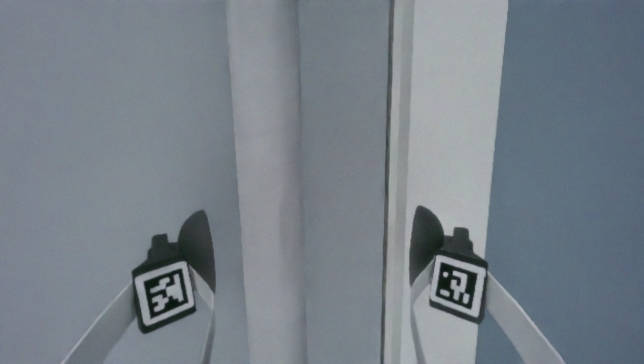

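Scene clock: 408.67 s.
r1.base_odometry: x=-4.978 y=-3.364 heading=+2.267 (m, m, rad; r1's odometry frame)
r1.turned_by_wheels: +0.001 (rad since the last result)
r1.turned_by_imu: +0.008 (rad since the last result)
r1.base_tilt: forward=+1.0 right=+1.4 (deg)
r1.lidar_m: 1.12 1.10 1.14 1.49 1.61 1.43 1.03 0.99 1.02 0.85 0.81 0.84
r1.head_depth_mm: 918 1018 1146 - 1464 1513 1294 / 856 946 1029 1192 1360 1522 1293 / 808 880 944 1110 1234 1424 1291 / 752 812 876 1005 1131 1295 1299 / 720 769 841 939 1053 1173 1258 / 683 737 798 874 970 1080 1203 / 648 697 755 819 903 998 1128
r1.base_status: not commanded
r1.joint_positions: lift_m=+0.940 arm_m=+0.486 wrist_yaw_rad=+0.395 wrist_pitch_rad=-0.013 wrist_roll_rad=-0.008 gripper_m=-0.045 head_pan_rad=-1.565 head_tilt_rad=-0.501
r1.joint_status: gripper_m off_target (ended at -0.045, target -0.050)
r1.on_its_own: wrist_yaw_rad is held at +0.401, not at your +0.350, by its stall guard, which is not easing now
r1.motor_effort: left_wheel=+7(23) right_wheel=-13(34) lift_m=+37(37) arm_m=-11(11) wrist_yaw_rad=+8(40) wrist_pitch_rad=+6(9) wrist_roll_rad=+2(2) gripper_m=-28(97) head_pan_rad=-3(2) head_tilt_rad=+1(0) (%)
r1.hand_pose: x=+0.0771 y=-0.8670 z=+1.0513 quat_wxyz=(+0.697, +0.143, -0.689, +0.135) (m; r1's base frame)
r1.wrist_depth_mm: 157 163 169 108 184 179 203 / 162 167 174 111 189 185 210 / 166 171 180 115 194 191 217 / 170 176 184 119 200 198 224 / 175 181 189 122 206 205 232 / 180 187 192 125 208 213 242 / 185 193 204 178 223 222 252
r2.base_odometry: x=+2.380 y=+0.222 heading=+0.656 (m, m, rad; r2's odometry frame)
r2.turned_by_wheels: +0.000 (rad since the last result)
r2.turned_by_imu: +0.000 (rad since the last result)
r2.base_tilt: forward=-1.6 right=+3.2 (deg)
r2.lidar_m: 1.07 1.29 1.32 1.53 1.54 2.81 1.96 1.86 1.21 0.84 0.80 0.82
r2.head_depth_mm: 1016 1047 318 1331 1287 1168 1096 / 1163 1297 298 342 1274 1182 1098 / 1353 1595 317 333 1285 1187 - / 1520 1685 1517 1365 1284 1189 - / 1445 1660 1531 1407 1292 1188 - / 1367 1608 1563 1406 1281 1190 1118 / 1273 1507 1551 1403 1296 1204 1115
r2.base_status: not commanded
r2.joint_positions: lift_m=+0.900 arm_m=+0.005 wrist_yaw_rad=+1.898 wrist_pitch_rad=-0.028 wrist_roll_rad=-0.007 gripper_m=+0.104 head_pan_rad=-0.007 head_tilt_rad=-1.087
r2.joint_status: not commanded
r2.on_its_own: gripper_m is held at +0.103, not at your +0.090, by its stall guard, which is not easing now
r2.motor_effort: left_wheel=+1(1) right_wheel=-3(3) lift_m=+50(49) arm_m=-4(4) wrist_yaw_rad=+2(2) wrist_pitch_rad=+9(9) wrist_roll_rad=+0(0) gripper_m=-20(20) head_pan_rad=+3(3) head_tilt_rad=-7(7) (%)
r2.hand_pose: x=+0.2206 y=-0.0682 z=+1.0072 quat_wxyz=(+0.422, +0.579, -0.402, +0.571) (m; r2's base frame)
r2.wrist_depth_mm: - - - - - 808 600 / - - - - - 820 607 / - - - 152 - 819 600 / - - 171 131 170 809 612 / - 139 182 161 177 740 611 / - 140 177 140 153 742 610 / - - 153 150 156 849 590
r3.base_odometry: x=-0.717 y=-6.361 heading=+1.557 (m, m, rad; r3's odometry frame)
r3.turned_by_wheels: +0.000 (rad since the last result)
r3.turned_by_imu: +0.001 (rad since the last result)
r3.base_tilt: forward=+0.1 right=+0.1 (deg)
r3.lidar_m: 2.14 0.31 0.20 0.19 0.19 2.39 2.36 2.39 2.44 1.39 1.26 0.99
r3.head_depth_mm: 1352 1344 1312 1285 1260 1247 1215 / 1368 1338 1310 1286 1263 1243 1210 / 1365 1324 1312 1278 - 1234 1211 / 1349 1337 1309 1280 - 1229 1207 / 1346 1338 1297 1271 - - 1193 / 1349 1308 1293 1215 1006 - 1201 / 1335 958 833 735 637 1209 1198
r3.base_status: not commanded
r3.joint_positions: lift_m=+0.310 arm_m=-0.002 wrist_yaw_rad=+3.040 wrist_pitch_rad=-0.492 wrist_roll_rad=+0.001 gripper_m=+0.037 head_pan_rad=+0.001 head_tilt_rad=-1.488
r3.joint_status: not commanded
r3.motor_effort: left_wheel=+4(5) right_wheel=-8(8) lift_m=+36(36) arm_m=-3(2) wrist_yaw_rad=+0(1) wrist_pitch_rad=+9(9) wrist_roll_rad=+0(0) gripper_m=+1(0) head_pan_rad=+0(0) head_tilt_rad=-8(7) (%)
r3.hand_pose: x=+0.0005 y=+0.0708 z=+0.3063 quat_wxyz=(+0.207, +0.694, +0.137, +0.676) (m; r3's base frame)
r3.wrist_depth_mm: - - 199 212 230 251 272 / - - 218 234 254 279 309 / 834 838 243 260 285 320 355 / 670 665 272 290 324 366 422 / 572 572 - 334 378 439 520 / 486 498 - - 465 488 514 / 439 - - - 428 437 440
pictures: none
No camera images: the call's "cameras" was empty. Leave "cameras" out to get every camera's image.

Scene clock: 411.50 s.
r1.base_odometry: x=-4.946 y=-3.403 heading=+2.267 (m, m, rad; r1's odometry frame)
r1.turned_by_wheels: +0.000 (rad since the last result)
r1.turned_by_imu: +0.204 (rad since the last result)
r1.base_tilt: forward=-2.6 right=+6.6 (deg)
r1.lidar_m: 1.20 1.19 1.33 1.50 1.46 1.09 0.91 0.90 0.99 0.84 0.84 0.93
r1.head_depth_mm: 712 791 895 - 1236 1381 1216 / 687 761 835 1013 1141 1352 1221 / 659 727 789 963 1062 1270 1236 / 636 698 755 914 1019 1207 1241 / 617 681 754 851 972 1126 1246 / 603 663 732 819 924 1062 1203 / 587 641 704 785 883 1012 1169
r1.base_status: done
r1.joint_positions: lift_m=+0.941 arm_m=+0.382 wrist_yaw_rad=+0.303 wrist_pitch_rad=+0.175 wrist_roll_rad=-0.019 gripper_m=-0.033 head_pan_rad=-1.565 head_tilt_rad=-0.501
r1.joint_status: all done
r1.on_its_own: base_tilt is 6.4 degrees off its reading at the scene's start (forward=+1.0 right=+1.3); gripper_m is held at -0.034, not at your -0.050, by its stall guard, which is still easing; arm_m is at rest, and its effort (-23) is outside its rest range (-14 to +14); wrist_pitch_rad is at rest, and its effort (-78) is outside its rest range (-20 to +32)
r1.motor_effort: left_wheel=-1(7) right_wheel=+1(24) lift_m=+18(37) arm_m=-23(27) wrist_yaw_rad=+46(59) wrist_pitch_rad=-78(81) wrist_roll_rad=+8(9) gripper_m=-28(31) head_pan_rad=-3(3) head_tilt_rad=+1(1) (%)
r1.hand_pose: x=+0.0551 y=-0.7715 z=+1.1004 quat_wxyz=(+0.694, +0.044, -0.699, +0.168) (m; r1's base frame)
r1.wrist_depth_mm: 183 186 188 122 195 184 200 / 185 187 191 123 197 187 204 / 187 189 192 126 198 189 206 / 189 191 194 126 201 191 208 / 190 192 195 126 203 193 210 / 192 195 197 127 206 195 212 / 194 197 200 131 208 197 214
r2.base_odometry: x=+2.380 y=+0.222 heading=+0.656 (m, m, rad; r2's odometry frame)
r2.turned_by_wheels: +0.000 (rad since the last result)
r2.turned_by_imu: +0.000 (rad since the last result)
r2.base_tilt: forward=-1.6 right=+3.2 (deg)
r2.lidar_m: 1.06 1.29 1.32 1.53 1.54 2.82 1.96 1.85 1.21 0.85 0.80 0.82
r2.head_depth_mm: 1023 1044 318 1333 1294 1157 1098 / 1173 1295 298 342 1277 1173 1100 / 1353 1587 317 333 1286 1190 - / 1525 1683 1512 1363 1283 1197 - / 1442 1682 1537 1409 1293 1183 - / 1364 1589 1547 1406 1292 1188 1126 / 1287 1503 1560 1423 1297 1193 1113
r2.base_status: not commanded
r2.joint_positions: lift_m=+0.900 arm_m=+0.005 wrist_yaw_rad=+1.898 wrist_pitch_rad=-0.028 wrist_roll_rad=-0.007 gripper_m=+0.104 head_pan_rad=-0.007 head_tilt_rad=-1.087
r2.joint_status: not commanded
r2.on_its_own: gripper_m is held at +0.103, not at your +0.090, by its stall guard, which is not easing now
r2.motor_effort: left_wheel=+1(1) right_wheel=-3(3) lift_m=+50(50) arm_m=-4(4) wrist_yaw_rad=+2(2) wrist_pitch_rad=+9(9) wrist_roll_rad=+0(0) gripper_m=-19(21) head_pan_rad=+3(2) head_tilt_rad=-6(7) (%)
r2.hand_pose: x=+0.2206 y=-0.0682 z=+1.0072 quat_wxyz=(+0.422, +0.579, -0.402, +0.571) (m; r2's base frame)
r2.wrist_depth_mm: - - - - - 811 602 / - - - - - 816 614 / - - - 152 - 804 606 / - - 171 131 170 815 602 / - 138 183 161 177 753 618 / - 141 177 141 153 737 620 / - - 153 151 156 840 594
r3.base_odometry: x=-0.717 y=-6.361 heading=+1.557 (m, m, rad; r3's odometry frame)
r3.turned_by_wheels: +0.000 (rad since the last result)
r3.turned_by_imu: +0.001 (rad since the last result)
r3.base_tilt: forward=+0.1 right=+0.0 (deg)
r3.lidar_m: 2.10 0.31 0.20 0.19 0.19 2.40 2.36 2.40 2.44 1.39 1.26 0.99
r3.head_depth_mm: 1365 1338 1306 1288 1263 1244 1223 / 1357 1331 1309 1279 1266 1229 1213 / 1354 1327 1299 1280 - 1231 1213 / 1348 1323 1290 1275 - 1224 1204 / 1344 1321 1296 1266 - - 1206 / 1348 1313 1290 1218 1011 - 1195 / 1327 963 830 731 639 1209 1200
r3.base_status: not commanded
r3.joint_positions: lift_m=+0.310 arm_m=-0.002 wrist_yaw_rad=+3.040 wrist_pitch_rad=-0.492 wrist_roll_rad=+0.001 gripper_m=+0.037 head_pan_rad=+0.001 head_tilt_rad=-1.488
r3.joint_status: not commanded
r3.motor_effort: left_wheel=+5(4) right_wheel=-8(8) lift_m=+35(36) arm_m=-2(3) wrist_yaw_rad=+0(1) wrist_pitch_rad=+9(9) wrist_roll_rad=+0(0) gripper_m=+0(0) head_pan_rad=-1(0) head_tilt_rad=-7(7) (%)
r3.hand_pose: x=+0.0005 y=+0.0708 z=+0.3063 quat_wxyz=(+0.207, +0.694, +0.137, +0.676) (m; r3's base frame)
r3.wrist_depth_mm: - - 200 212 228 249 271 / - - 218 234 254 280 309 / 865 834 243 260 287 318 356 / 680 669 274 293 328 369 422 / 570 570 - 332 381 439 515 / 484 507 - - 469 492 504 / 430 - - - 424 441 435
pictures: r1_nav_camera (sideways: a quarter turn counterclockwise sets it upright), r1_wrist_camera
camera_calibration (this result's frames):
r1_nav_camera: T_world_to_cam=[[0.0650736, -0.437662, 0.896782, -1.1282], [-0.996318, -0.0787672, 0.0338551, 0.0155539], [0.0558199, -0.895683, -0.441176, 0.527842], [0, 0, 0, 1]] pos_world=[0.0594483, -0.0197644, 1.24409]
r1_wrist_camera: T_world_to_cam=[[-0.961535, -0.274269, -0.0150713, -0.144568], [0.0128837, 0.00977587, -0.999869, 1.13899], [0.27438, -0.961603, -0.00586626, -0.586023], [0, 0, 0, 1]] pos_world=[0.00711128, -0.614307, 1.13323]
Images, in order (width x height): r1_nav_camera 672x504, r1_wrist_camera 644x364.

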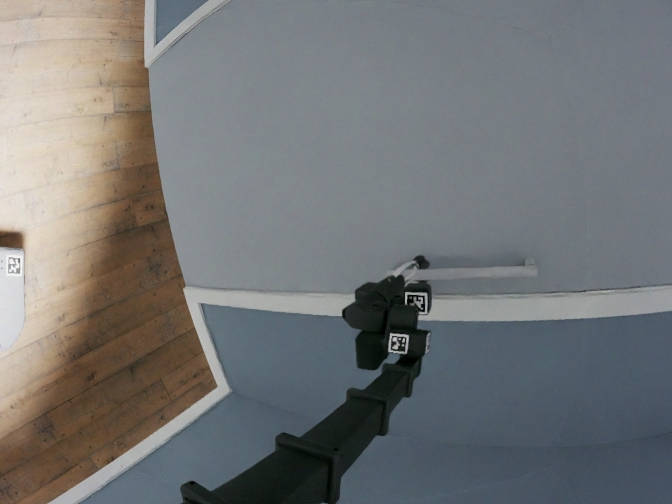

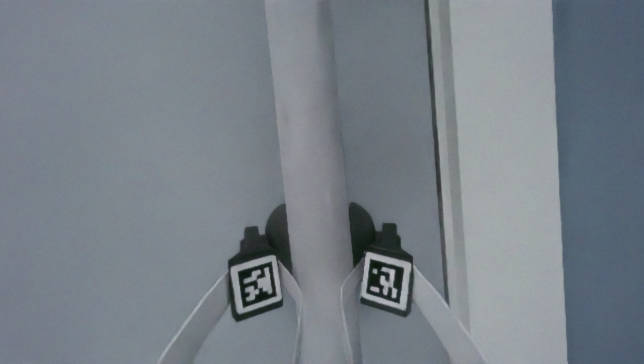

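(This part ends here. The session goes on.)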